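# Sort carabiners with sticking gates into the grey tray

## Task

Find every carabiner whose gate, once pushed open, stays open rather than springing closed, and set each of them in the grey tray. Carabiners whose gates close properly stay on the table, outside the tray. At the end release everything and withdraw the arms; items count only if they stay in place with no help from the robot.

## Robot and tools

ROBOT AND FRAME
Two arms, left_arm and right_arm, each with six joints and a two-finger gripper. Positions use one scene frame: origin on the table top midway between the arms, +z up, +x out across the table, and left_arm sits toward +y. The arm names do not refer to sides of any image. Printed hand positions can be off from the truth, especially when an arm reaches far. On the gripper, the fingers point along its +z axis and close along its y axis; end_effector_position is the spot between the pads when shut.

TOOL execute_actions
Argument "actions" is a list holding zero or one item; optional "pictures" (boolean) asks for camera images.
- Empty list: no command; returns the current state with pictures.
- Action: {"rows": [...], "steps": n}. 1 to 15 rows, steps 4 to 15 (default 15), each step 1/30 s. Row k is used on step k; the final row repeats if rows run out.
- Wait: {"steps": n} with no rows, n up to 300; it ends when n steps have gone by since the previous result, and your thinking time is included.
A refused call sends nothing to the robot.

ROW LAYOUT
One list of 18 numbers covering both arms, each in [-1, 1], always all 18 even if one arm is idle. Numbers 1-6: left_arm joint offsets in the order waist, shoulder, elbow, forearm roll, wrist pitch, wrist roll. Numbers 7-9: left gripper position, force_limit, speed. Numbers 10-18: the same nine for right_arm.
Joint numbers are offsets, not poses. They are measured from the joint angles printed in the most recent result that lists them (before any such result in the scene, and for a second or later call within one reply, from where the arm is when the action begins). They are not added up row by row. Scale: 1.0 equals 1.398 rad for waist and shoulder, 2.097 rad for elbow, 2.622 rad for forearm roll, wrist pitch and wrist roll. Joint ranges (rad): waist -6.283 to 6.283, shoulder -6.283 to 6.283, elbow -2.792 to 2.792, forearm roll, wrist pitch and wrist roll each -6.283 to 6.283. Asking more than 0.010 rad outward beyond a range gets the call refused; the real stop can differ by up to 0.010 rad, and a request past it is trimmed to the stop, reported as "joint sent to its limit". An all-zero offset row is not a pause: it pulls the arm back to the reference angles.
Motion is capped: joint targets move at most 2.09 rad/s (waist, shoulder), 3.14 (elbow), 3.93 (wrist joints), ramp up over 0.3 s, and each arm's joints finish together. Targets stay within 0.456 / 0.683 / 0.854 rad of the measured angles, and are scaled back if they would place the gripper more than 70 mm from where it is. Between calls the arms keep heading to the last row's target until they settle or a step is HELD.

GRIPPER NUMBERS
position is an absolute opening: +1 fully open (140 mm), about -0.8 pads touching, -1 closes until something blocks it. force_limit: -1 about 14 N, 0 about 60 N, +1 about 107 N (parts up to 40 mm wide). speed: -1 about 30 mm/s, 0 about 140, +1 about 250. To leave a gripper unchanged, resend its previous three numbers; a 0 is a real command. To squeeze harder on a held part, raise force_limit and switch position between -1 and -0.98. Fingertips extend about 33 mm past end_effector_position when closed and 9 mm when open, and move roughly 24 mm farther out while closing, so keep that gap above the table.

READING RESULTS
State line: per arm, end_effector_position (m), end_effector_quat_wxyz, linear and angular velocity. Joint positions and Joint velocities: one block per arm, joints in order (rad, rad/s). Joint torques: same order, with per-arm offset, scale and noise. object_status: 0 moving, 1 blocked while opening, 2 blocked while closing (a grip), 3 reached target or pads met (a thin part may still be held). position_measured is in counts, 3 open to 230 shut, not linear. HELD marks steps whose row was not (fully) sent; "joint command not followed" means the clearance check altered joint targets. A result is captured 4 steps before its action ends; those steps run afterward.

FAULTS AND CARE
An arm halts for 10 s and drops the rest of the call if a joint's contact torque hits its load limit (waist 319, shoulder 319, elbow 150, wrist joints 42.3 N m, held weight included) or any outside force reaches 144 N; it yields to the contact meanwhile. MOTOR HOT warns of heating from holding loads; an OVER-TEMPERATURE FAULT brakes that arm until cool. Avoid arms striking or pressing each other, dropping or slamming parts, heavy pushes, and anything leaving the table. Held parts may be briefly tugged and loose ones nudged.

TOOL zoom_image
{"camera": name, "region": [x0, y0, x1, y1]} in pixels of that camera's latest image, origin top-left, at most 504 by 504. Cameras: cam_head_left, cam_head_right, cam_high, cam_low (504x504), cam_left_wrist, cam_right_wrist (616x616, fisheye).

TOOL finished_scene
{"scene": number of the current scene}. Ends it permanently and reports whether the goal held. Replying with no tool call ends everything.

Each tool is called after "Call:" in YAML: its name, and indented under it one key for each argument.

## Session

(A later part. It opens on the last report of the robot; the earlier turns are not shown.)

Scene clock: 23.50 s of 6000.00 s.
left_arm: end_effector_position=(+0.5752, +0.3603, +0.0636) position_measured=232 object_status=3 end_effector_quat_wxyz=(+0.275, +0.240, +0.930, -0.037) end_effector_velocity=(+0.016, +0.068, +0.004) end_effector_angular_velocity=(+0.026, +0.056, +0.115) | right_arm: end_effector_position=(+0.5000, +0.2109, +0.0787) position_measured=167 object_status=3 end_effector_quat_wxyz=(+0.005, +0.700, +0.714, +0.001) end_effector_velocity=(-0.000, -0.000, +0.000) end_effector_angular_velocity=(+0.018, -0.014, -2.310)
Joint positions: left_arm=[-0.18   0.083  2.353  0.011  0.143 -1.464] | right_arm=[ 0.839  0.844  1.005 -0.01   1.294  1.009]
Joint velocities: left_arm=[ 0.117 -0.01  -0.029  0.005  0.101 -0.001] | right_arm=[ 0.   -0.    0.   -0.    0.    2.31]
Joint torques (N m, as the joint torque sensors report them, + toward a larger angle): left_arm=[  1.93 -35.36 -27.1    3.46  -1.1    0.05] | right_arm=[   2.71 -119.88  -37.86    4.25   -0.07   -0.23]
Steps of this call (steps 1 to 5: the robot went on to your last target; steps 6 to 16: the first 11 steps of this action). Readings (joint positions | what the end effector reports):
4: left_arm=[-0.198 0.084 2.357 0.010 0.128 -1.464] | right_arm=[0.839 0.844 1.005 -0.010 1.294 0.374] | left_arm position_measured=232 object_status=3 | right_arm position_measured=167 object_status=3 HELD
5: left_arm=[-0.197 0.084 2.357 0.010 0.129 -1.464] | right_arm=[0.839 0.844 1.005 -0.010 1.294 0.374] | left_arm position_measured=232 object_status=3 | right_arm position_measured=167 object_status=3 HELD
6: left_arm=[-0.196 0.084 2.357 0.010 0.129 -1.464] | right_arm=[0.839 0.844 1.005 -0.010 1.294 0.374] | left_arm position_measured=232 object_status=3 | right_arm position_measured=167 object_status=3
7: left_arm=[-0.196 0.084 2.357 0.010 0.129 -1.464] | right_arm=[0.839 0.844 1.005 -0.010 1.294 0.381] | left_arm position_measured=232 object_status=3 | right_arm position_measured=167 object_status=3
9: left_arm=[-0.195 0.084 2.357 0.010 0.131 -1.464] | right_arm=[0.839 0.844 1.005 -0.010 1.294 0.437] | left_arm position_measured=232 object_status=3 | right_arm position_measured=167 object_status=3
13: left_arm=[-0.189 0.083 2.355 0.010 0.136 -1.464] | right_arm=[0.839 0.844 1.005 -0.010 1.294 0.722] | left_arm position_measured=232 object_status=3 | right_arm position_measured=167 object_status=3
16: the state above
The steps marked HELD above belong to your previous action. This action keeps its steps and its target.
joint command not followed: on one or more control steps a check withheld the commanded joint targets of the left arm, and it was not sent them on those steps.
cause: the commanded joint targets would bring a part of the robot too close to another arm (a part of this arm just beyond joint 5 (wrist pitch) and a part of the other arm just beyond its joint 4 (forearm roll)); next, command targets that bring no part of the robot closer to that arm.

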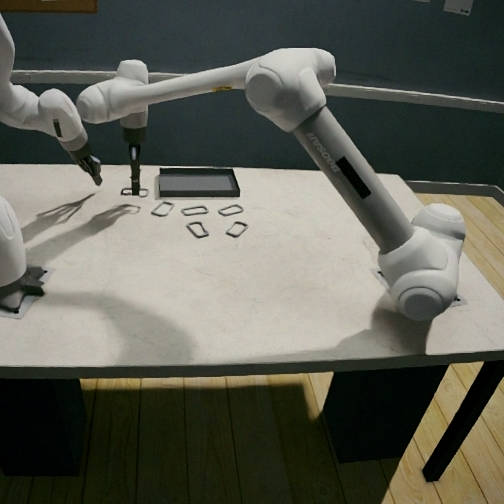

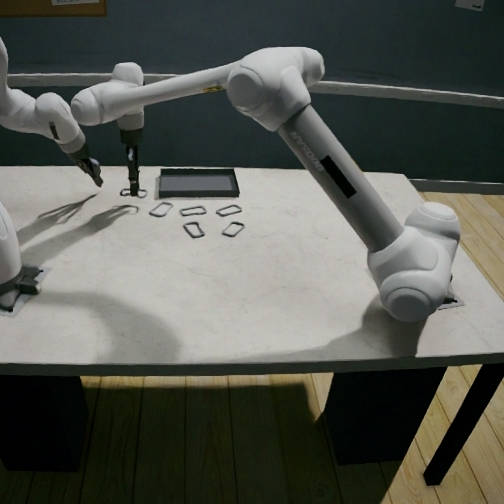

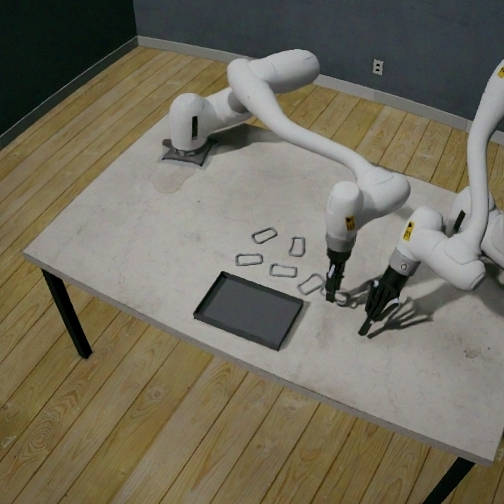

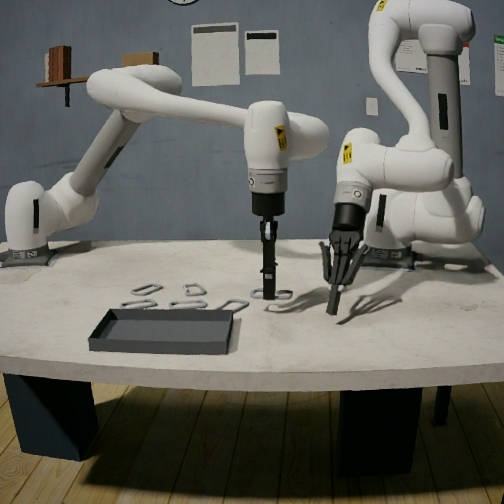

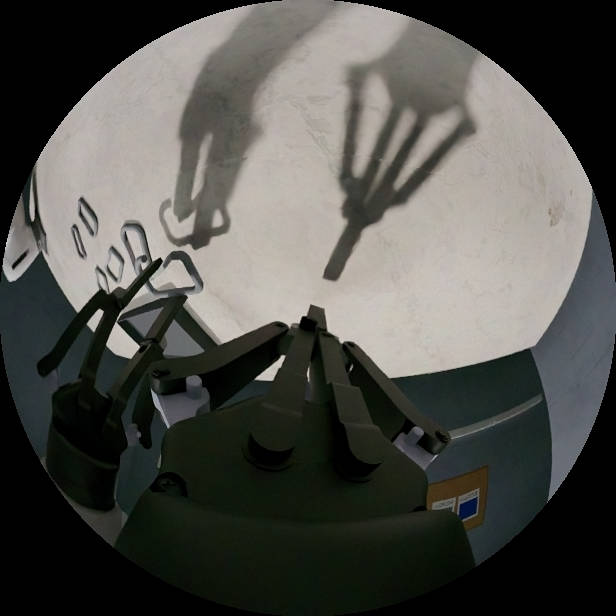

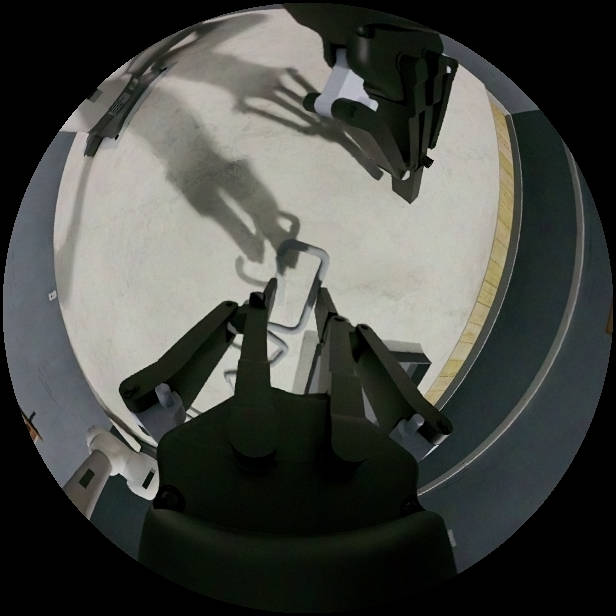

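Call:
execute_actions:
  actions:
    - {"rows":[[0.08,-0.1,0,0,0,0,-1,-0.5,0,0.183,-0.413,0.453,0,-0.143,0.184,-0.3,-0.5,-0.5]],"steps":15}

Call:
execute_actions:
  actions:
    - {"steps":25}
  pictures: true

Scene clock: 24.60 s of 6000.00 s.
left_arm: end_effector_position=(+0.5991, +0.4215, +0.1450) position_measured=232 object_status=3 end_effector_quat_wxyz=(+0.341, +0.184, +0.921, -0.027) end_effector_velocity=(+0.004, +0.012, +0.028) end_effector_angular_velocity=(-0.017, -0.055, +0.022) | right_arm: end_effector_position=(+0.3871, +0.1783, +0.1065) position_measured=167 object_status=3 end_effector_quat_wxyz=(-0.004, +0.775, +0.632, +0.020) end_effector_velocity=(-0.341, -0.198, +0.064) end_effector_angular_velocity=(+0.047, -0.011, +0.004)
Joint positions: left_arm=[-0.07  -0.054  2.353  0.011  0.144 -1.464] | right_arm=[ 0.925  0.67   1.266 -0.01   1.167  1.321]
Joint velocities: left_arm=[ 0.022 -0.047  0.006 -0.001 -0.016 -0.   ] | right_arm=[ 0.237 -0.568  0.867  0.    -0.344  0.237]
Joint torques (N m, as the joint torque sensors report them, + toward a larger angle): left_arm=[ -6.24 -10.06 -32.22   4.23  -1.35   0.08] | right_arm=[  -0.77 -102.86  -35.34    4.01   -0.11    0.14]
Steps of this call (steps 1 to 4: the last 4 steps of your previous action; steps 5 to 22: the robot went on to your last target; steps 23 to 33: the first 11 steps of this action). Readings (joint positions | what the end effector reports):
23: left_arm=[-0.131 0.079 2.341 0.013 0.186 -1.464] | right_arm=[0.839 0.843 1.005 -0.010 1.294 1.234] | left_arm position_measured=232 object_status=3 | right_arm position_measured=167 object_status=3
24: left_arm=[-0.129 0.076 2.341 0.013 0.186 -1.464] | right_arm=[0.840 0.840 1.011 -0.010 1.290 1.236] | left_arm position_measured=232 object_status=3 | right_arm position_measured=167 object_status=3
26: left_arm=[-0.115 0.046 2.344 0.013 0.176 -1.464] | right_arm=[0.857 0.811 1.056 -0.010 1.266 1.253] | left_arm position_measured=232 object_status=3 | right_arm position_measured=167 object_status=3
30: left_arm=[-0.079 -0.035 2.351 0.011 0.151 -1.464] | right_arm=[0.900 0.729 1.178 -0.010 1.204 1.295] | left_arm position_measured=232 object_status=3 | right_arm position_measured=167 object_status=3
33: the state above

Scene clock: 25.43 s of 6000.00 s.
left_arm: end_effector_position=(+0.5994, +0.4223, +0.1468) position_measured=232 object_status=3 end_effector_quat_wxyz=(+0.343, +0.184, +0.921, -0.027) end_effector_velocity=(+0.000, +0.000, +0.000) end_effector_angular_velocity=(+0.001, -0.001, -0.002) | right_arm: end_effector_position=(+0.1574, -0.0599, +0.0814) position_measured=167 object_status=3 end_effector_quat_wxyz=(+0.003, +0.775, +0.632, +0.003) end_effector_velocity=(-0.110, -0.167, -0.030) end_effector_angular_velocity=(-0.016, +0.006, +0.002)
Joint positions: left_arm=[-0.068 -0.057  2.353  0.011  0.143 -1.464] | right_arm=[ 1.09   0.278  1.935 -0.01   0.926  1.487]
Joint velocities: left_arm=[ 0.    -0.     0.     0.    -0.     0.002] | right_arm=[ 0.093 -0.222  0.373 -0.    -0.133  0.092]
Joint torques (N m, as the joint torque sensors report them, + toward a larger angle): left_arm=[ -0.74 -24.67 -31.47   4.06  -1.45   0.04] | right_arm=[ -5.4  -50.76 -39.86   4.33  -0.83  -0.44]
Kept back: nothing.
Steps of this call (steps 1 to 4: the last 4 steps of your previous action; steps 5 to 25: the robot went on to your last target). Readings (joint positions | what the end effector reports):
1: left_arm=[-0.069 -0.055 2.353 0.011 0.144 -1.464] | right_arm=[0.933 0.651 1.295 -0.010 1.155 1.329] | left_arm position_measured=232 object_status=3 | right_arm position_measured=167 object_status=3
2: left_arm=[-0.069 -0.056 2.353 0.011 0.144 -1.464] | right_arm=[0.941 0.634 1.324 -0.010 1.144 1.337] | left_arm position_measured=232 object_status=3 | right_arm position_measured=167 object_status=3
4: left_arm=[-0.069 -0.056 2.353 0.011 0.144 -1.464] | right_arm=[0.955 0.600 1.383 -0.010 1.124 1.351] | left_arm position_measured=232 object_status=3 | right_arm position_measured=167 object_status=3
8: left_arm=[-0.068 -0.057 2.353 0.011 0.143 -1.464] | right_arm=[0.983 0.533 1.497 -0.010 1.083 1.379] | left_arm position_measured=232 object_status=3 | right_arm position_measured=167 object_status=3
25: the state above

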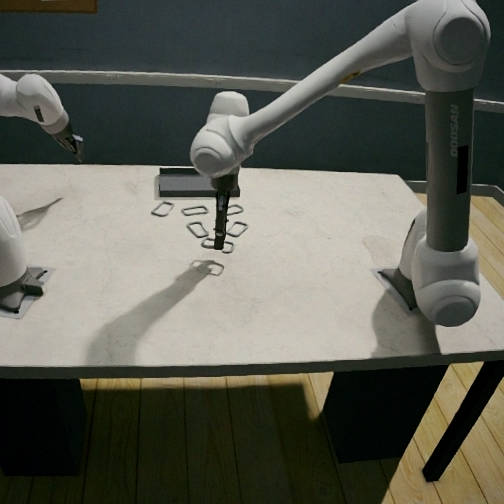

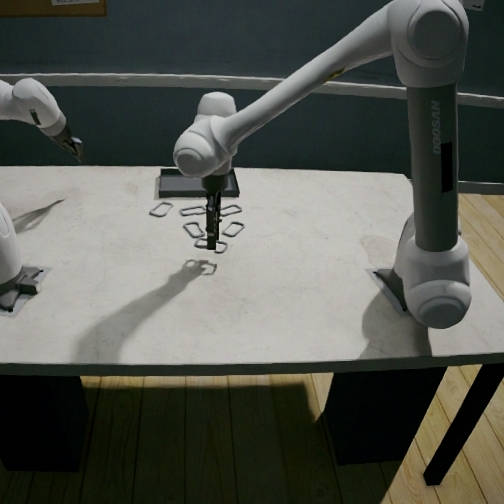

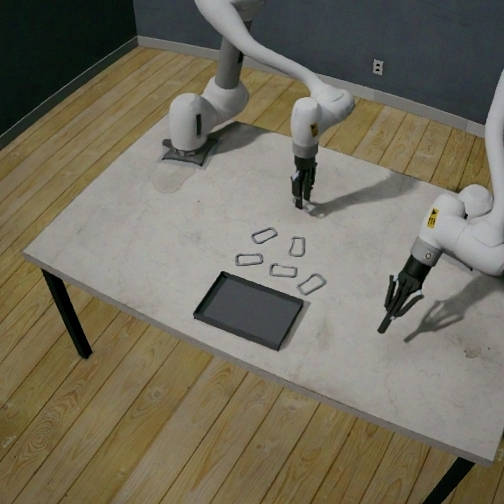

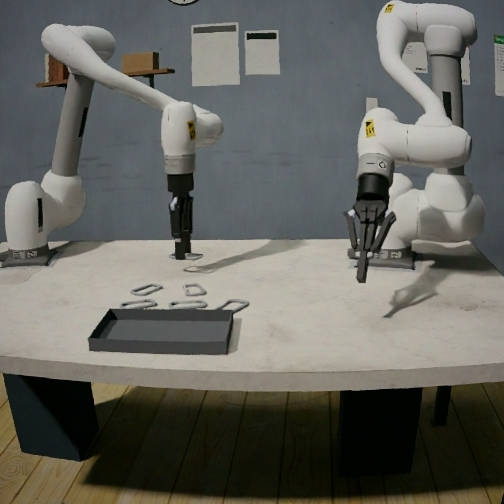

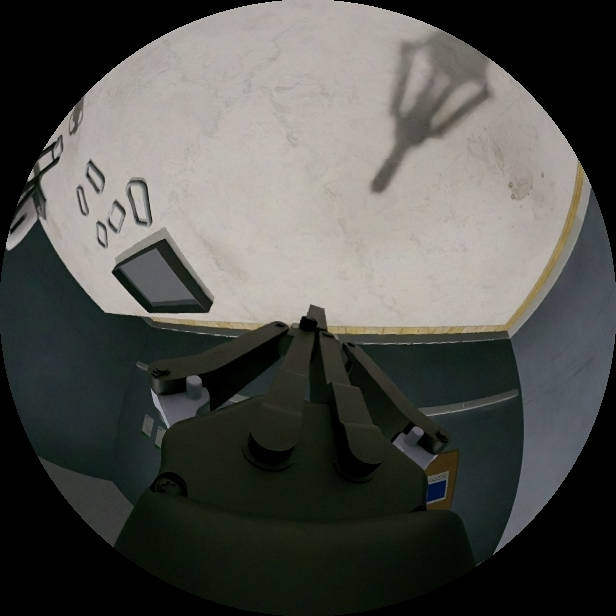

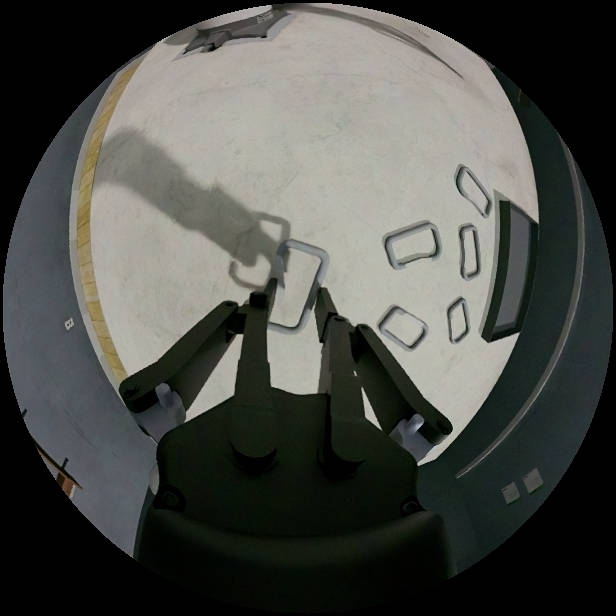

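Call:
execute_actions:
  actions:
    - {"rows":[[-0.717,0,0.054,0,-0.066,0,-1,-0.5,0,0.0036,-0.008,0.0093,0,-0.0023,0.002,-0.3,-0.5,-0.5]],"steps":15}

Call:
execute_actions:
  actions:
    - {"steps":30}
  pictures: true

Scene clock: 26.23 s of 6000.00 s.
left_arm: end_effector_position=(+0.5540, +0.3166, +0.1343) position_measured=232 object_status=3 end_effector_quat_wxyz=(+0.349, +0.271, +0.895, -0.062) end_effector_velocity=(-0.181, -0.342, -0.033) end_effector_angular_velocity=(-0.028, -0.052, -0.659) | right_arm: end_effector_position=(+0.1514, -0.0690, +0.0797) position_measured=167 object_status=3 end_effector_quat_wxyz=(+0.003, +0.775, +0.632, +0.002) end_effector_velocity=(+0.000, +0.000, +0.001) end_effector_angular_velocity=(+0.001, -0.001, +0.001)
Joint positions: left_arm=[-0.262 -0.057  2.396  0.011  0.078 -1.464] | right_arm=[ 1.095  0.267  1.954 -0.01   0.92   1.492]
Joint velocities: left_arm=[-0.657  0.     0.114  0.    -0.173 -0.   ] | right_arm=[ 0.    -0.001 -0.    -0.001  0.     0.   ]
Joint torques (N m, as the joint torque sensors report them, + toward a larger angle): left_arm=[ -0.88 -23.27 -29.8    3.99  -1.23   0.01] | right_arm=[  4.62 -60.58 -31.87   3.64  -0.26  -0.28]
Steps of this call (steps 1 to 13: the robot went on to your last target; steps 14 to 24: the first 11 steps of this action). Readings (joint positions | what the end effector reports):
14: left_arm=[-0.068 -0.057 2.353 0.011 0.143 -1.464] | right_arm=[1.094 0.266 1.955 -0.010 0.919 1.492] | left_arm position_measured=232 object_status=3 | right_arm position_measured=167 object_status=3
15: left_arm=[-0.072 -0.057 2.354 0.011 0.142 -1.464] | right_arm=[1.094 0.266 1.955 -0.010 0.919 1.492] | left_arm position_measured=232 object_status=3 | right_arm position_measured=167 object_status=3
17: left_arm=[-0.102 -0.057 2.362 0.011 0.131 -1.464] | right_arm=[1.094 0.266 1.955 -0.010 0.920 1.492] | left_arm position_measured=232 object_status=3 | right_arm position_measured=167 object_status=3
21: left_arm=[-0.196 -0.057 2.383 0.011 0.097 -1.464] | right_arm=[1.095 0.267 1.954 -0.010 0.920 1.492] | left_arm position_measured=232 object_status=3 | right_arm position_measured=167 object_status=3
24: the state above

Scene clock: 27.23 s of 6000.00 s.
left_arm: end_effector_position=(+0.2802, +0.0459, +0.1174) position_measured=232 object_status=3 end_effector_quat_wxyz=(+0.322, +0.550, +0.749, -0.182) end_effector_velocity=(-0.349, -0.169, -0.012) end_effector_angular_velocity=(-0.021, -0.007, -0.678) | right_arm: end_effector_position=(+0.1514, -0.0690, +0.0796) position_measured=167 object_status=3 end_effector_quat_wxyz=(+0.003, +0.775, +0.632, +0.002) end_effector_velocity=(+0.000, -0.001, +0.000) end_effector_angular_velocity=(-0.000, -0.000, -0.001)
Joint positions: left_arm=[-0.94  -0.057  2.458  0.011 -0.017 -1.464] | right_arm=[ 1.095  0.267  1.954 -0.01   0.92   1.492]
Joint velocities: left_arm=[-0.678  0.001  0.044 -0.001 -0.067 -0.001] | right_arm=[-0.    -0.001  0.001 -0.     0.     0.001]
Joint torques (N m, as the joint torque sensors report them, + toward a larger angle): left_arm=[ -0.25 -21.11 -28.91   3.79  -1.92   0.03] | right_arm=[  2.65 -61.14 -31.78   3.54  -0.28  -0.27]
Kept back: nothing.
Steps of this call (steps 1 to 4: the last 4 steps of your previous action; steps 5 to 30: the robot went on to your last target). Readings (joint positions | what the end effector reports):
1: left_arm=[-0.285 -0.057 2.399 0.011 0.073 -1.464] | right_arm=[1.095 0.267 1.954 -0.010 0.920 1.492] | left_arm position_measured=232 object_status=3 | right_arm position_measured=167 object_status=3
2: left_arm=[-0.307 -0.057 2.403 0.011 0.067 -1.464] | right_arm=[1.095 0.267 1.954 -0.010 0.920 1.492] | left_arm position_measured=232 object_status=3 | right_arm position_measured=167 object_status=3
4: left_arm=[-0.352 -0.057 2.410 0.011 0.057 -1.464] | right_arm=[1.095 0.267 1.954 -0.010 0.920 1.492] | left_arm position_measured=232 object_status=3 | right_arm position_measured=167 object_status=3
8: left_arm=[-0.441 -0.057 2.421 0.011 0.040 -1.464] | right_arm=[1.095 0.267 1.954 -0.010 0.920 1.492] | left_arm position_measured=232 object_status=3 | right_arm position_measured=167 object_status=3
30: the state above

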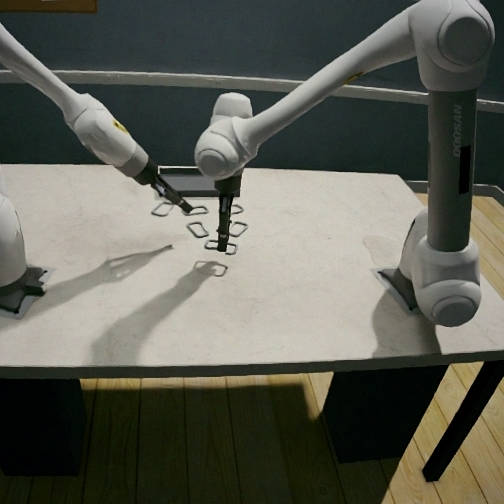

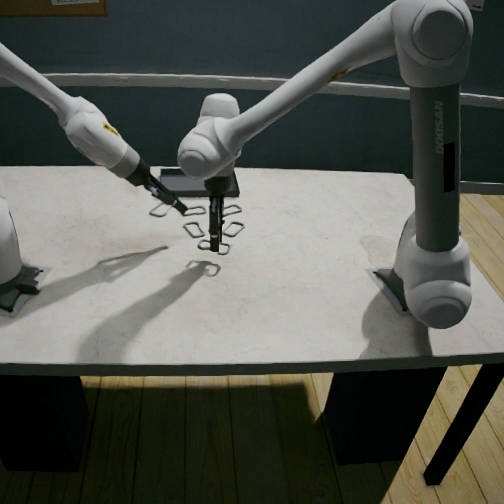

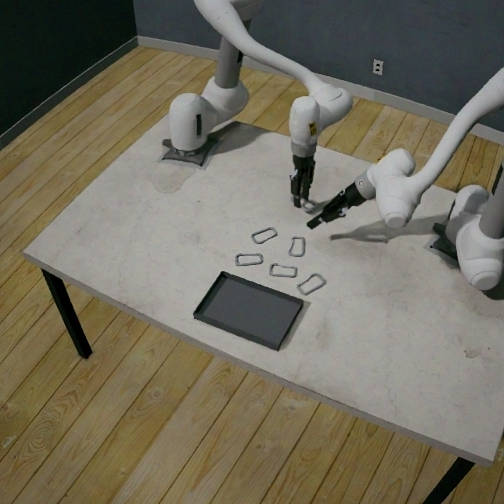

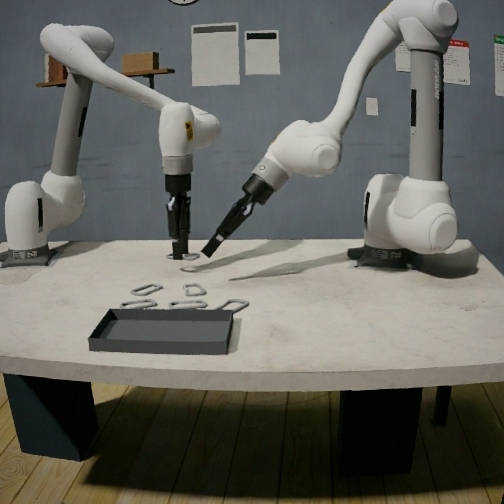

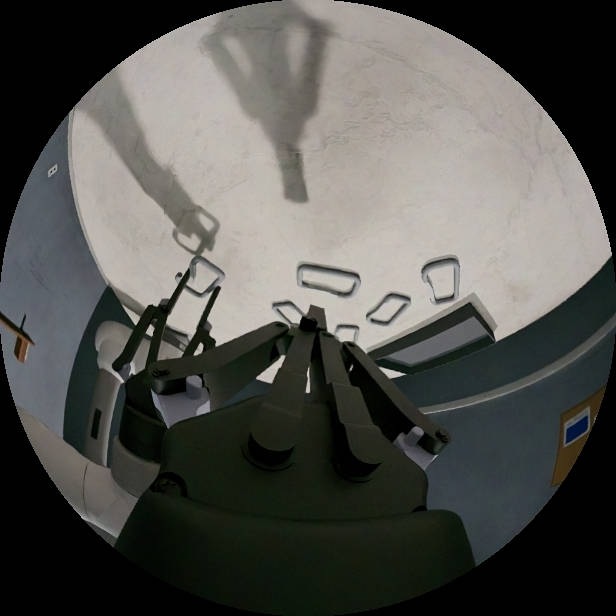

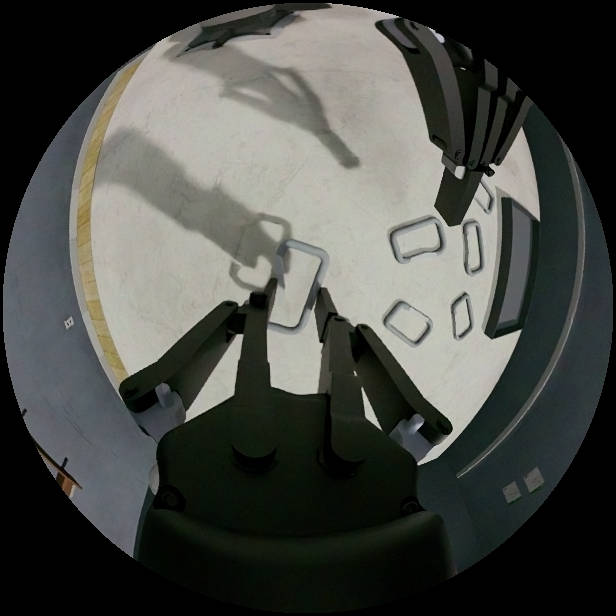

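Call:
execute_actions:
  actions: []

Scene clock: 27.37 s of 6000.00 s.
left_arm: end_effector_position=(+0.2342, +0.0261, +0.1160) position_measured=232 object_status=3 end_effector_quat_wxyz=(+0.315, +0.582, +0.724, -0.197) end_effector_velocity=(-0.292, -0.110, -0.010) end_effector_angular_velocity=(-0.016, -0.004, -0.548) | right_arm: end_effector_position=(+0.1514, -0.0690, +0.0796) position_measured=167 object_status=3 end_effector_quat_wxyz=(+0.003, +0.775, +0.632, +0.002) end_effector_velocity=(+0.000, +0.000, +0.001) end_effector_angular_velocity=(+0.001, -0.001, +0.000)
Joint positions: left_arm=[-1.028 -0.057  2.464  0.011 -0.025 -1.464] | right_arm=[ 1.095  0.267  1.954 -0.01   0.92   1.492]
Joint velocities: left_arm=[-0.548  0.002  0.035 -0.    -0.054 -0.001] | right_arm=[ 0.    -0.001 -0.    -0.     0.    -0.   ]
Joint torques (N m, as the joint torque sensors report them, + toward a larger angle): left_arm=[  1.3  -24.08 -27.64   3.48  -1.69   0.  ] | right_arm=[  1.77 -61.58 -31.5    3.8   -0.24  -0.44]
Kept back: nothing.
Steps of this call (steps 1 to 4: the robot went on to your last target). Readings (joint positions | what the end effector reports):
1: left_arm=[-0.963 -0.057 2.459 0.011 -0.019 -1.464] | right_arm=[1.095 0.267 1.954 -0.010 0.920 1.492] | left_arm position_measured=232 object_status=3 | right_arm position_measured=167 object_status=3
2: left_arm=[-0.985 -0.057 2.461 0.011 -0.021 -1.464] | right_arm=[1.095 0.267 1.954 -0.010 0.920 1.492] | left_arm position_measured=232 object_status=3 | right_arm position_measured=167 object_status=3
4: the state above

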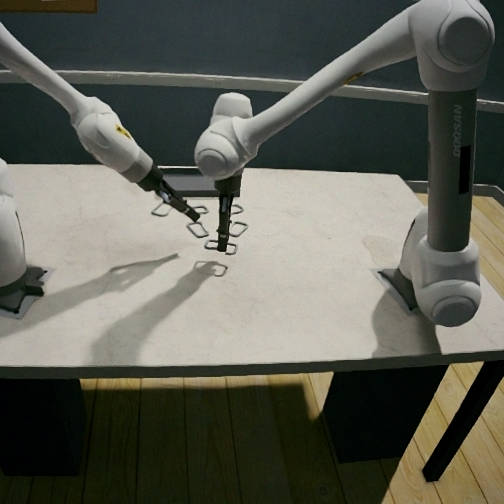

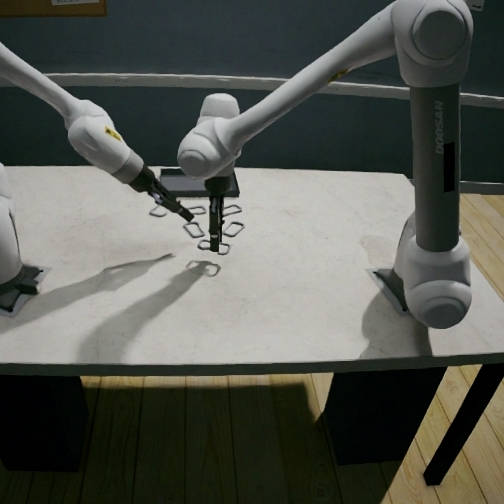

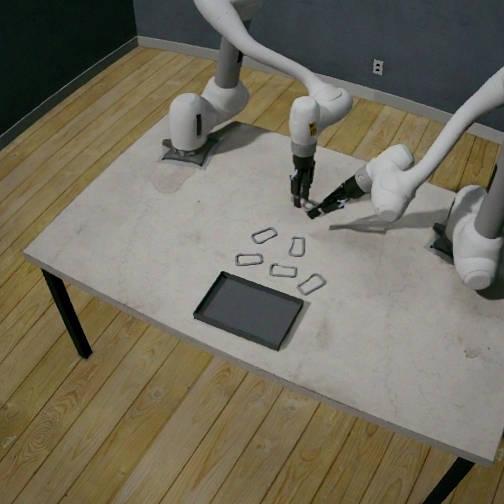

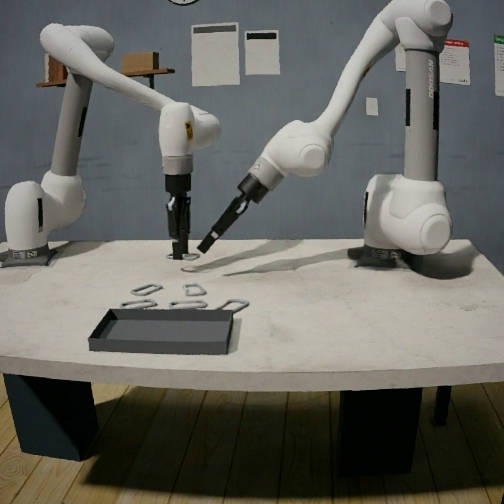

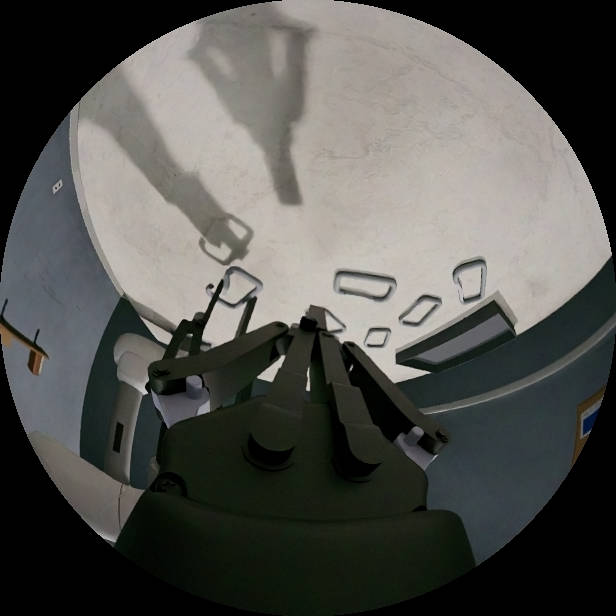

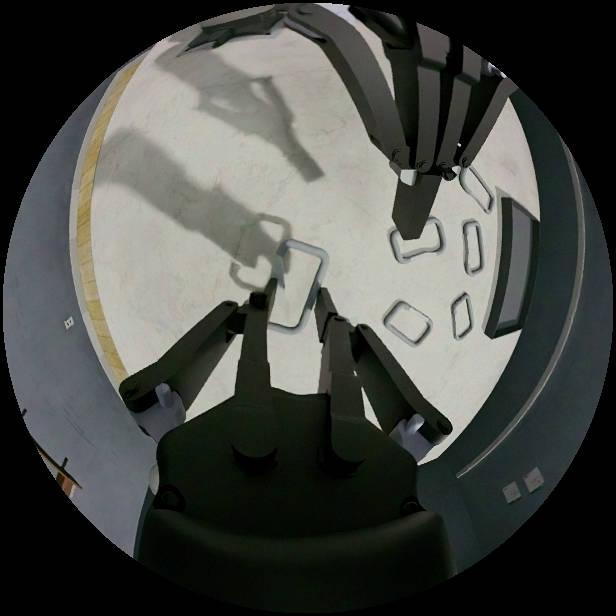

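Call:
execute_actions:
  actions:
    - {"rows":[[-0.03,0,0.0015,0,-0.002,0,-1,-0.5,0,-0.059,0.079,-0.0279,0,-0.0195,-0.0317,-0.3,-0.5,-0.5]],"steps":15}

Call:
execute_actions:
  actions:
    - {"steps":8}
  pictures: true

Scene clock: 28.10 s of 6000.00 s.
left_arm: end_effector_position=(+0.2117, +0.0181, +0.1152) position_measured=232 object_status=3 end_effector_quat_wxyz=(+0.311, +0.596, +0.711, -0.204) end_effector_velocity=(+0.000, +0.000, +0.000) end_effector_angular_velocity=(-0.000, -0.000, +0.001) | right_arm: end_effector_position=(+0.2152, -0.0398, +0.0361) position_measured=167 object_status=3 end_effector_quat_wxyz=(+0.004, +0.775, +0.632, +0.002) end_effector_velocity=(+0.016, +0.008, -0.009) end_effector_angular_velocity=(+0.005, -0.002, +0.004)
Joint positions: left_arm=[-1.07  -0.057  2.467  0.011 -0.031 -1.464] | right_arm=[ 1.014  0.375  1.897 -0.01   0.87   1.41 ]
Joint velocities: left_arm=[ 0.001 -0.     0.     0.001 -0.    -0.   ] | right_arm=[-0.018  0.024 -0.015  0.    -0.014 -0.023]
Joint torques (N m, as the joint torque sensors report them, + toward a larger angle): left_arm=[ -0.21 -20.84 -27.99   3.74  -1.62   0.1 ] | right_arm=[  4.64 -74.19 -30.57   3.6    0.34  -0.4 ]
Steps of this call (steps 1 to 11: the robot went on to your last target; steps 12 to 22: the first 11 steps of this action). Readings (joint positions | what the end effector reports):
12: left_arm=[-1.071 -0.057 2.466 0.011 -0.030 -1.464] | right_arm=[1.095 0.267 1.954 -0.010 0.920 1.492] | left_arm position_measured=232 object_status=3 | right_arm position_measured=167 object_status=3
13: left_arm=[-1.071 -0.057 2.467 0.011 -0.030 -1.464] | right_arm=[1.092 0.270 1.952 -0.010 0.919 1.490] | left_arm position_measured=232 object_status=3 | right_arm position_measured=167 object_status=3
15: left_arm=[-1.070 -0.057 2.467 0.011 -0.030 -1.464] | right_arm=[1.071 0.300 1.937 -0.010 0.905 1.467] | left_arm position_measured=232 object_status=3 | right_arm position_measured=167 object_status=3
19: left_arm=[-1.070 -0.057 2.467 0.011 -0.031 -1.464] | right_arm=[1.021 0.365 1.902 -0.010 0.875 1.418] | left_arm position_measured=232 object_status=3 | right_arm position_measured=167 object_status=3
22: the state above

Scene clock: 28.37 s of 6000.00 s.
left_arm: end_effector_position=(+0.2117, +0.0181, +0.1152) position_measured=232 object_status=3 end_effector_quat_wxyz=(+0.311, +0.596, +0.711, -0.204) end_effector_velocity=(+0.000, +0.000, -0.001) end_effector_angular_velocity=(+0.001, +0.001, +0.002) | right_arm: end_effector_position=(+0.2163, -0.0393, +0.0353) position_measured=167 object_status=3 end_effector_quat_wxyz=(+0.004, +0.775, +0.632, +0.002) end_effector_velocity=(+0.001, +0.000, +0.001) end_effector_angular_velocity=(+0.002, -0.001, +0.001)
Joint positions: left_arm=[-1.07  -0.057  2.467  0.011 -0.031 -1.464] | right_arm=[ 1.012  0.377  1.896 -0.01   0.869  1.409]
Joint velocities: left_arm=[ 0.001  0.001  0.    -0.001 -0.    -0.   ] | right_arm=[-0.001 -0.001 -0.001  0.    -0.    -0.001]
Joint torques (N m, as the joint torque sensors report them, + toward a larger angle): left_arm=[  0.05 -21.32 -28.16   3.79  -1.52   0.02] | right_arm=[  4.57 -73.38 -30.61   3.62  -0.06  -0.21]
Kept back: nothing.
Steps of this call (steps 1 to 4: the last 4 steps of your previous action; steps 5 to 8: the robot went on to your last target). Readings (joint positions | what the end effector reports):
1: left_arm=[-1.070 -0.057 2.467 0.011 -0.031 -1.464] | right_arm=[1.013 0.376 1.897 -0.010 0.870 1.410] | left_arm position_measured=232 object_status=3 | right_arm position_measured=167 object_status=3
2: left_arm=[-1.070 -0.057 2.467 0.011 -0.031 -1.464] | right_arm=[1.013 0.376 1.896 -0.010 0.870 1.409] | left_arm position_measured=232 object_status=3 | right_arm position_measured=167 object_status=3
4: left_arm=[-1.070 -0.057 2.467 0.011 -0.031 -1.464] | right_arm=[1.012 0.377 1.896 -0.010 0.869 1.409] | left_arm position_measured=232 object_status=3 | right_arm position_measured=167 object_status=3
8: the state above

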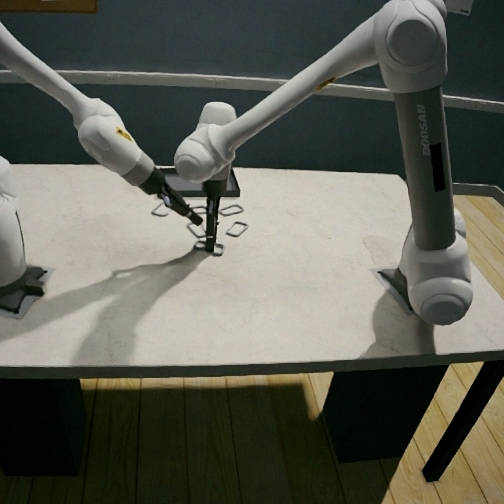

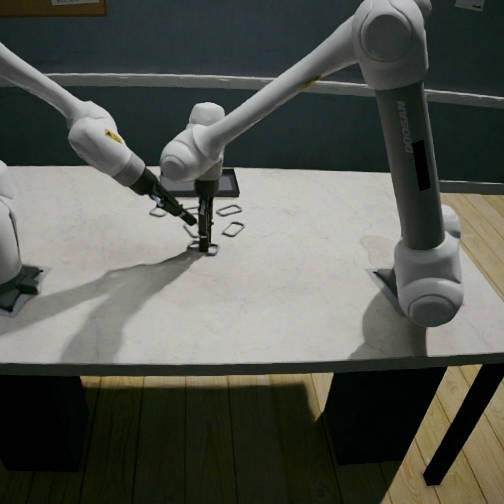

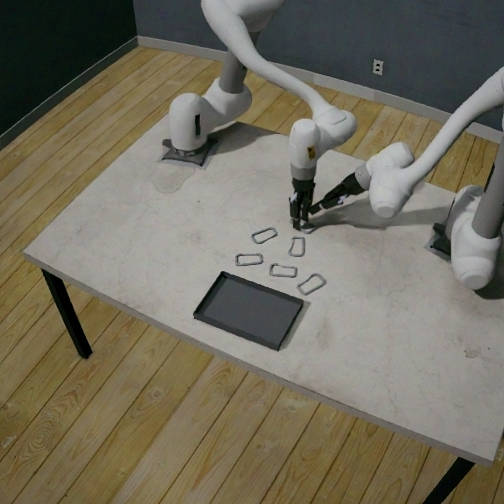

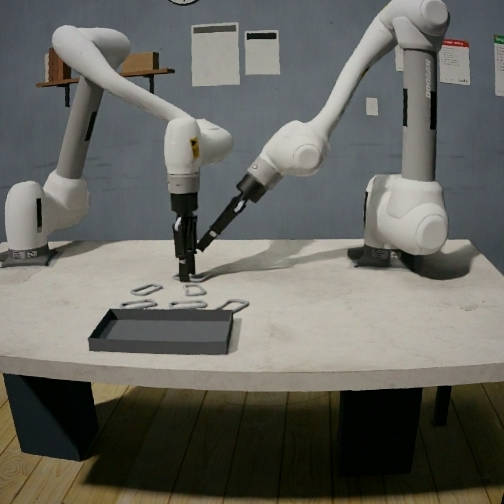

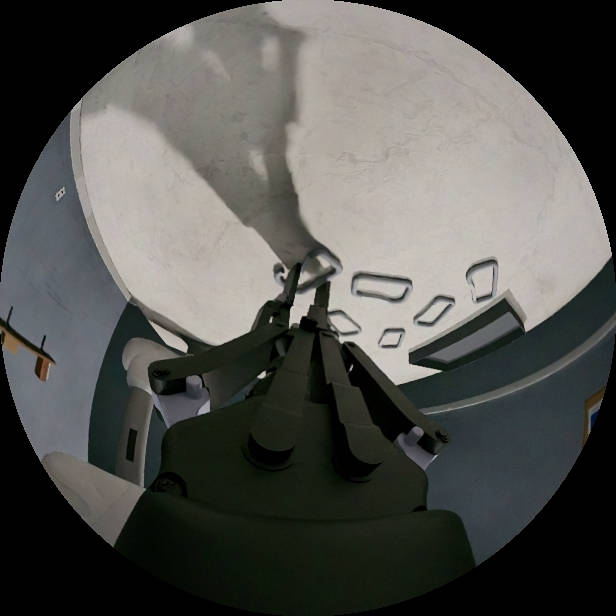

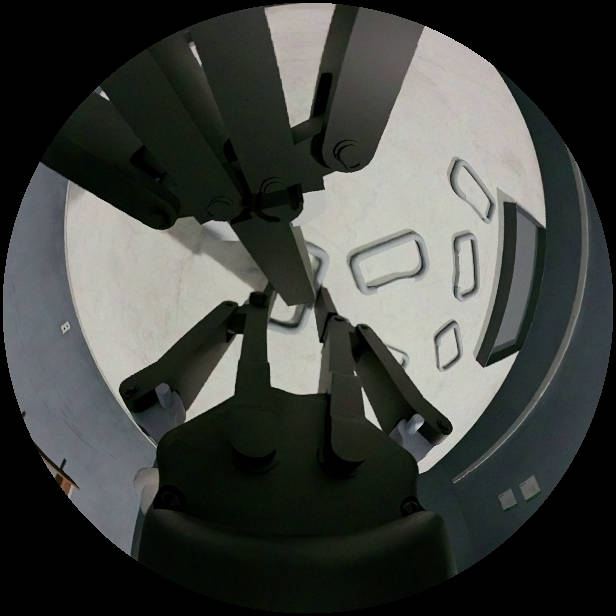

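Call:
execute_actions:
  actions:
    - {"rows":[[0,0.075,0,0,0,0,-1,-0.5,0,0,0,0,0,0,0,0.1,0,0]],"steps":15}

Call:
execute_actions:
  actions:
    - {"steps":6}
  pictures: true

Call:
zoom_image:
  camera: "cam_low"
  region: [140,210,260,300]

Scene clock: 28.90 s of 6000.00 s.
left_arm: end_effector_position=(+0.2098, +0.0247, +0.0567) position_measured=232 object_status=3 end_effector_quat_wxyz=(+0.271, +0.608, +0.725, -0.178) end_effector_velocity=(-0.001, +0.001, -0.007) end_effector_angular_velocity=(+0.011, +0.004, +0.000) | right_arm: end_effector_position=(+0.2164, -0.0393, +0.0353) position_measured=117 object_status=0 end_effector_quat_wxyz=(+0.004, +0.775, +0.632, +0.002) end_effector_velocity=(-0.000, -0.001, -0.000) end_effector_angular_velocity=(-0.001, +0.001, -0.000)
Joint positions: left_arm=[-1.07   0.046  2.467  0.011 -0.031 -1.464] | right_arm=[ 1.012  0.377  1.896 -0.01   0.869  1.409]
Joint velocities: left_arm=[-0.     0.012 -0.     0.    -0.    -0.001] | right_arm=[-0.    -0.     0.001  0.001  0.    -0.   ]
Joint torques (N m, as the joint torque sensors report them, + toward a larger angle): left_arm=[ -0.14 -30.42 -24.54   3.43  -1.39   0.07] | right_arm=[  2.11 -70.06 -30.64   3.48  -0.16  -0.09]
Steps of this call (steps 1 to 5: the robot went on to your last target; steps 6 to 16: the first 11 steps of this action). Readings (joint positions | what the end effector reports):
6: left_arm=[-1.070 -0.057 2.467 0.011 -0.031 -1.464] | right_arm=[1.012 0.377 1.896 -0.010 0.869 1.409] | left_arm position_measured=232 object_status=3 | right_arm position_measured=167 object_status=0
7: left_arm=[-1.070 -0.054 2.467 0.011 -0.031 -1.464] | right_arm=[1.012 0.377 1.896 -0.010 0.869 1.409] | left_arm position_measured=232 object_status=3 | right_arm position_measured=164 object_status=0
9: left_arm=[-1.070 -0.024 2.467 0.011 -0.031 -1.464] | right_arm=[1.012 0.377 1.896 -0.010 0.869 1.409] | left_arm position_measured=232 object_status=3 | right_arm position_measured=149 object_status=0
13: left_arm=[-1.070 0.041 2.467 0.011 -0.031 -1.464] | right_arm=[1.012 0.377 1.896 -0.010 0.869 1.409] | left_arm position_measured=232 object_status=3 | right_arm position_measured=120 object_status=0
16: the state above

Scene clock: 29.10 s of 6000.00 s.
left_arm: end_effector_position=(+0.2097, +0.0248, +0.0561) position_measured=232 object_status=3 end_effector_quat_wxyz=(+0.270, +0.608, +0.725, -0.177) end_effector_velocity=(+0.000, +0.000, -0.000) end_effector_angular_velocity=(+0.001, -0.000, -0.001) | right_arm: end_effector_position=(+0.2164, -0.0393, +0.0353) position_measured=117 object_status=3 end_effector_quat_wxyz=(+0.004, +0.775, +0.632, +0.002) end_effector_velocity=(+0.000, -0.001, -0.000) end_effector_angular_velocity=(-0.001, +0.000, +0.000)
Joint positions: left_arm=[-1.07   0.048  2.467  0.011 -0.031 -1.464] | right_arm=[ 1.012  0.377  1.896 -0.01   0.869  1.409]
Joint velocities: left_arm=[ 0.     0.001 -0.     0.001 -0.     0.   ] | right_arm=[-0.001 -0.     0.001 -0.     0.    -0.001]
Joint torques (N m, as the joint torque sensors report them, + toward a larger angle): left_arm=[  0.1  -28.63 -24.59   3.43  -1.32   0.06] | right_arm=[  3.49 -70.98 -30.48   3.47  -0.25  -0.39]
Kept back: nothing.
Steps of this call (steps 1 to 4: the last 4 steps of your previous action; steps 5 to 6: the robot went on to your last target). Readings (joint positions | what the end effector reports):
1: left_arm=[-1.070 0.047 2.467 0.011 -0.031 -1.464] | right_arm=[1.012 0.377 1.896 -0.010 0.869 1.409] | left_arm position_measured=232 object_status=3 | right_arm position_measured=117 object_status=0
2: left_arm=[-1.070 0.047 2.467 0.011 -0.031 -1.464] | right_arm=[1.012 0.377 1.896 -0.010 0.869 1.409] | left_arm position_measured=232 object_status=3 | right_arm position_measured=117 object_status=0
4: left_arm=[-1.070 0.047 2.467 0.011 -0.031 -1.464] | right_arm=[1.012 0.377 1.896 -0.010 0.869 1.409] | left_arm position_measured=232 object_status=3 | right_arm position_measured=117 object_status=3
6: the state above

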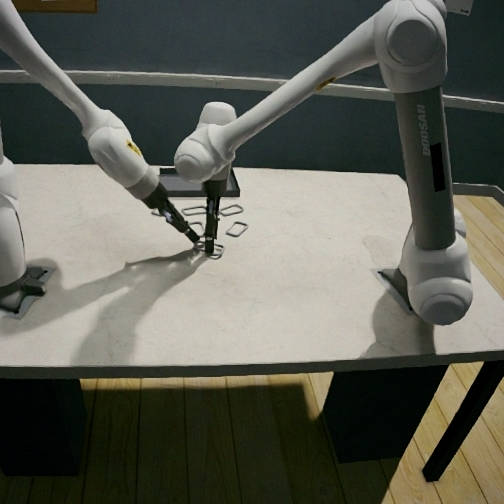

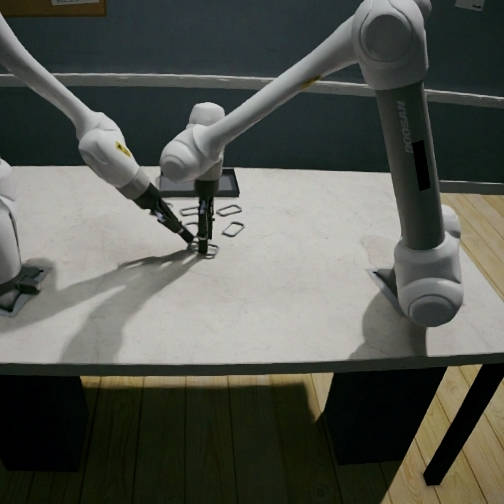

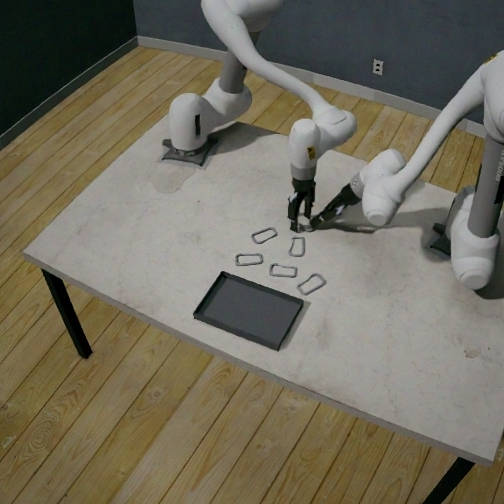

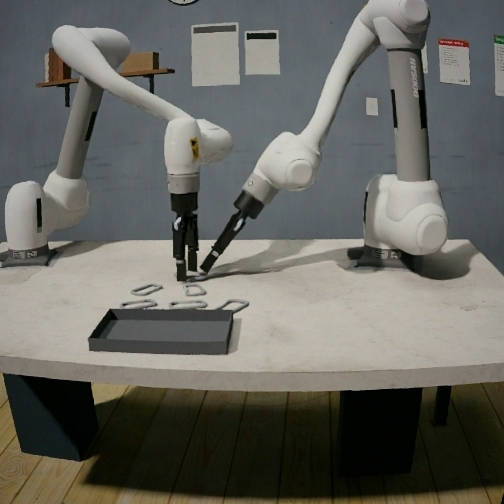

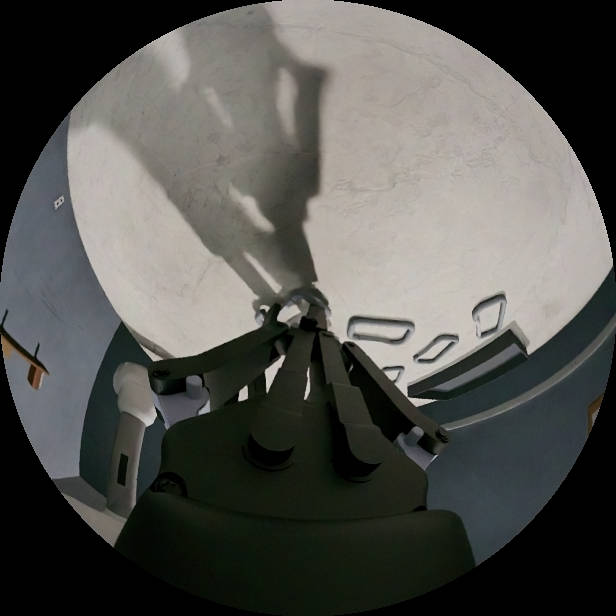

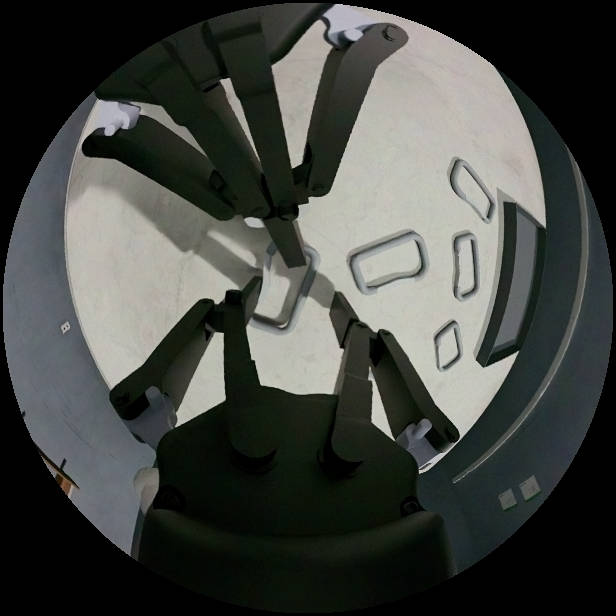

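Region (140, 210, 260, 300) of cam_low's 504x504 image, scaled by 4.200, with more detail than that image has; it fills the top 378 rows of this view, and the rest is white.

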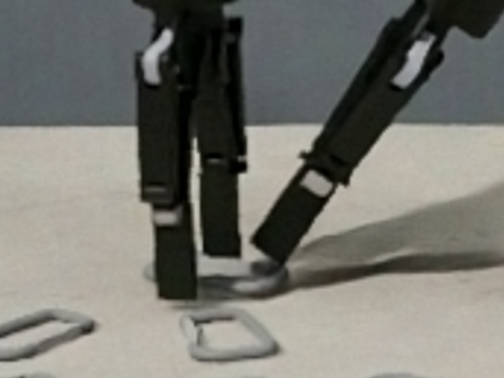

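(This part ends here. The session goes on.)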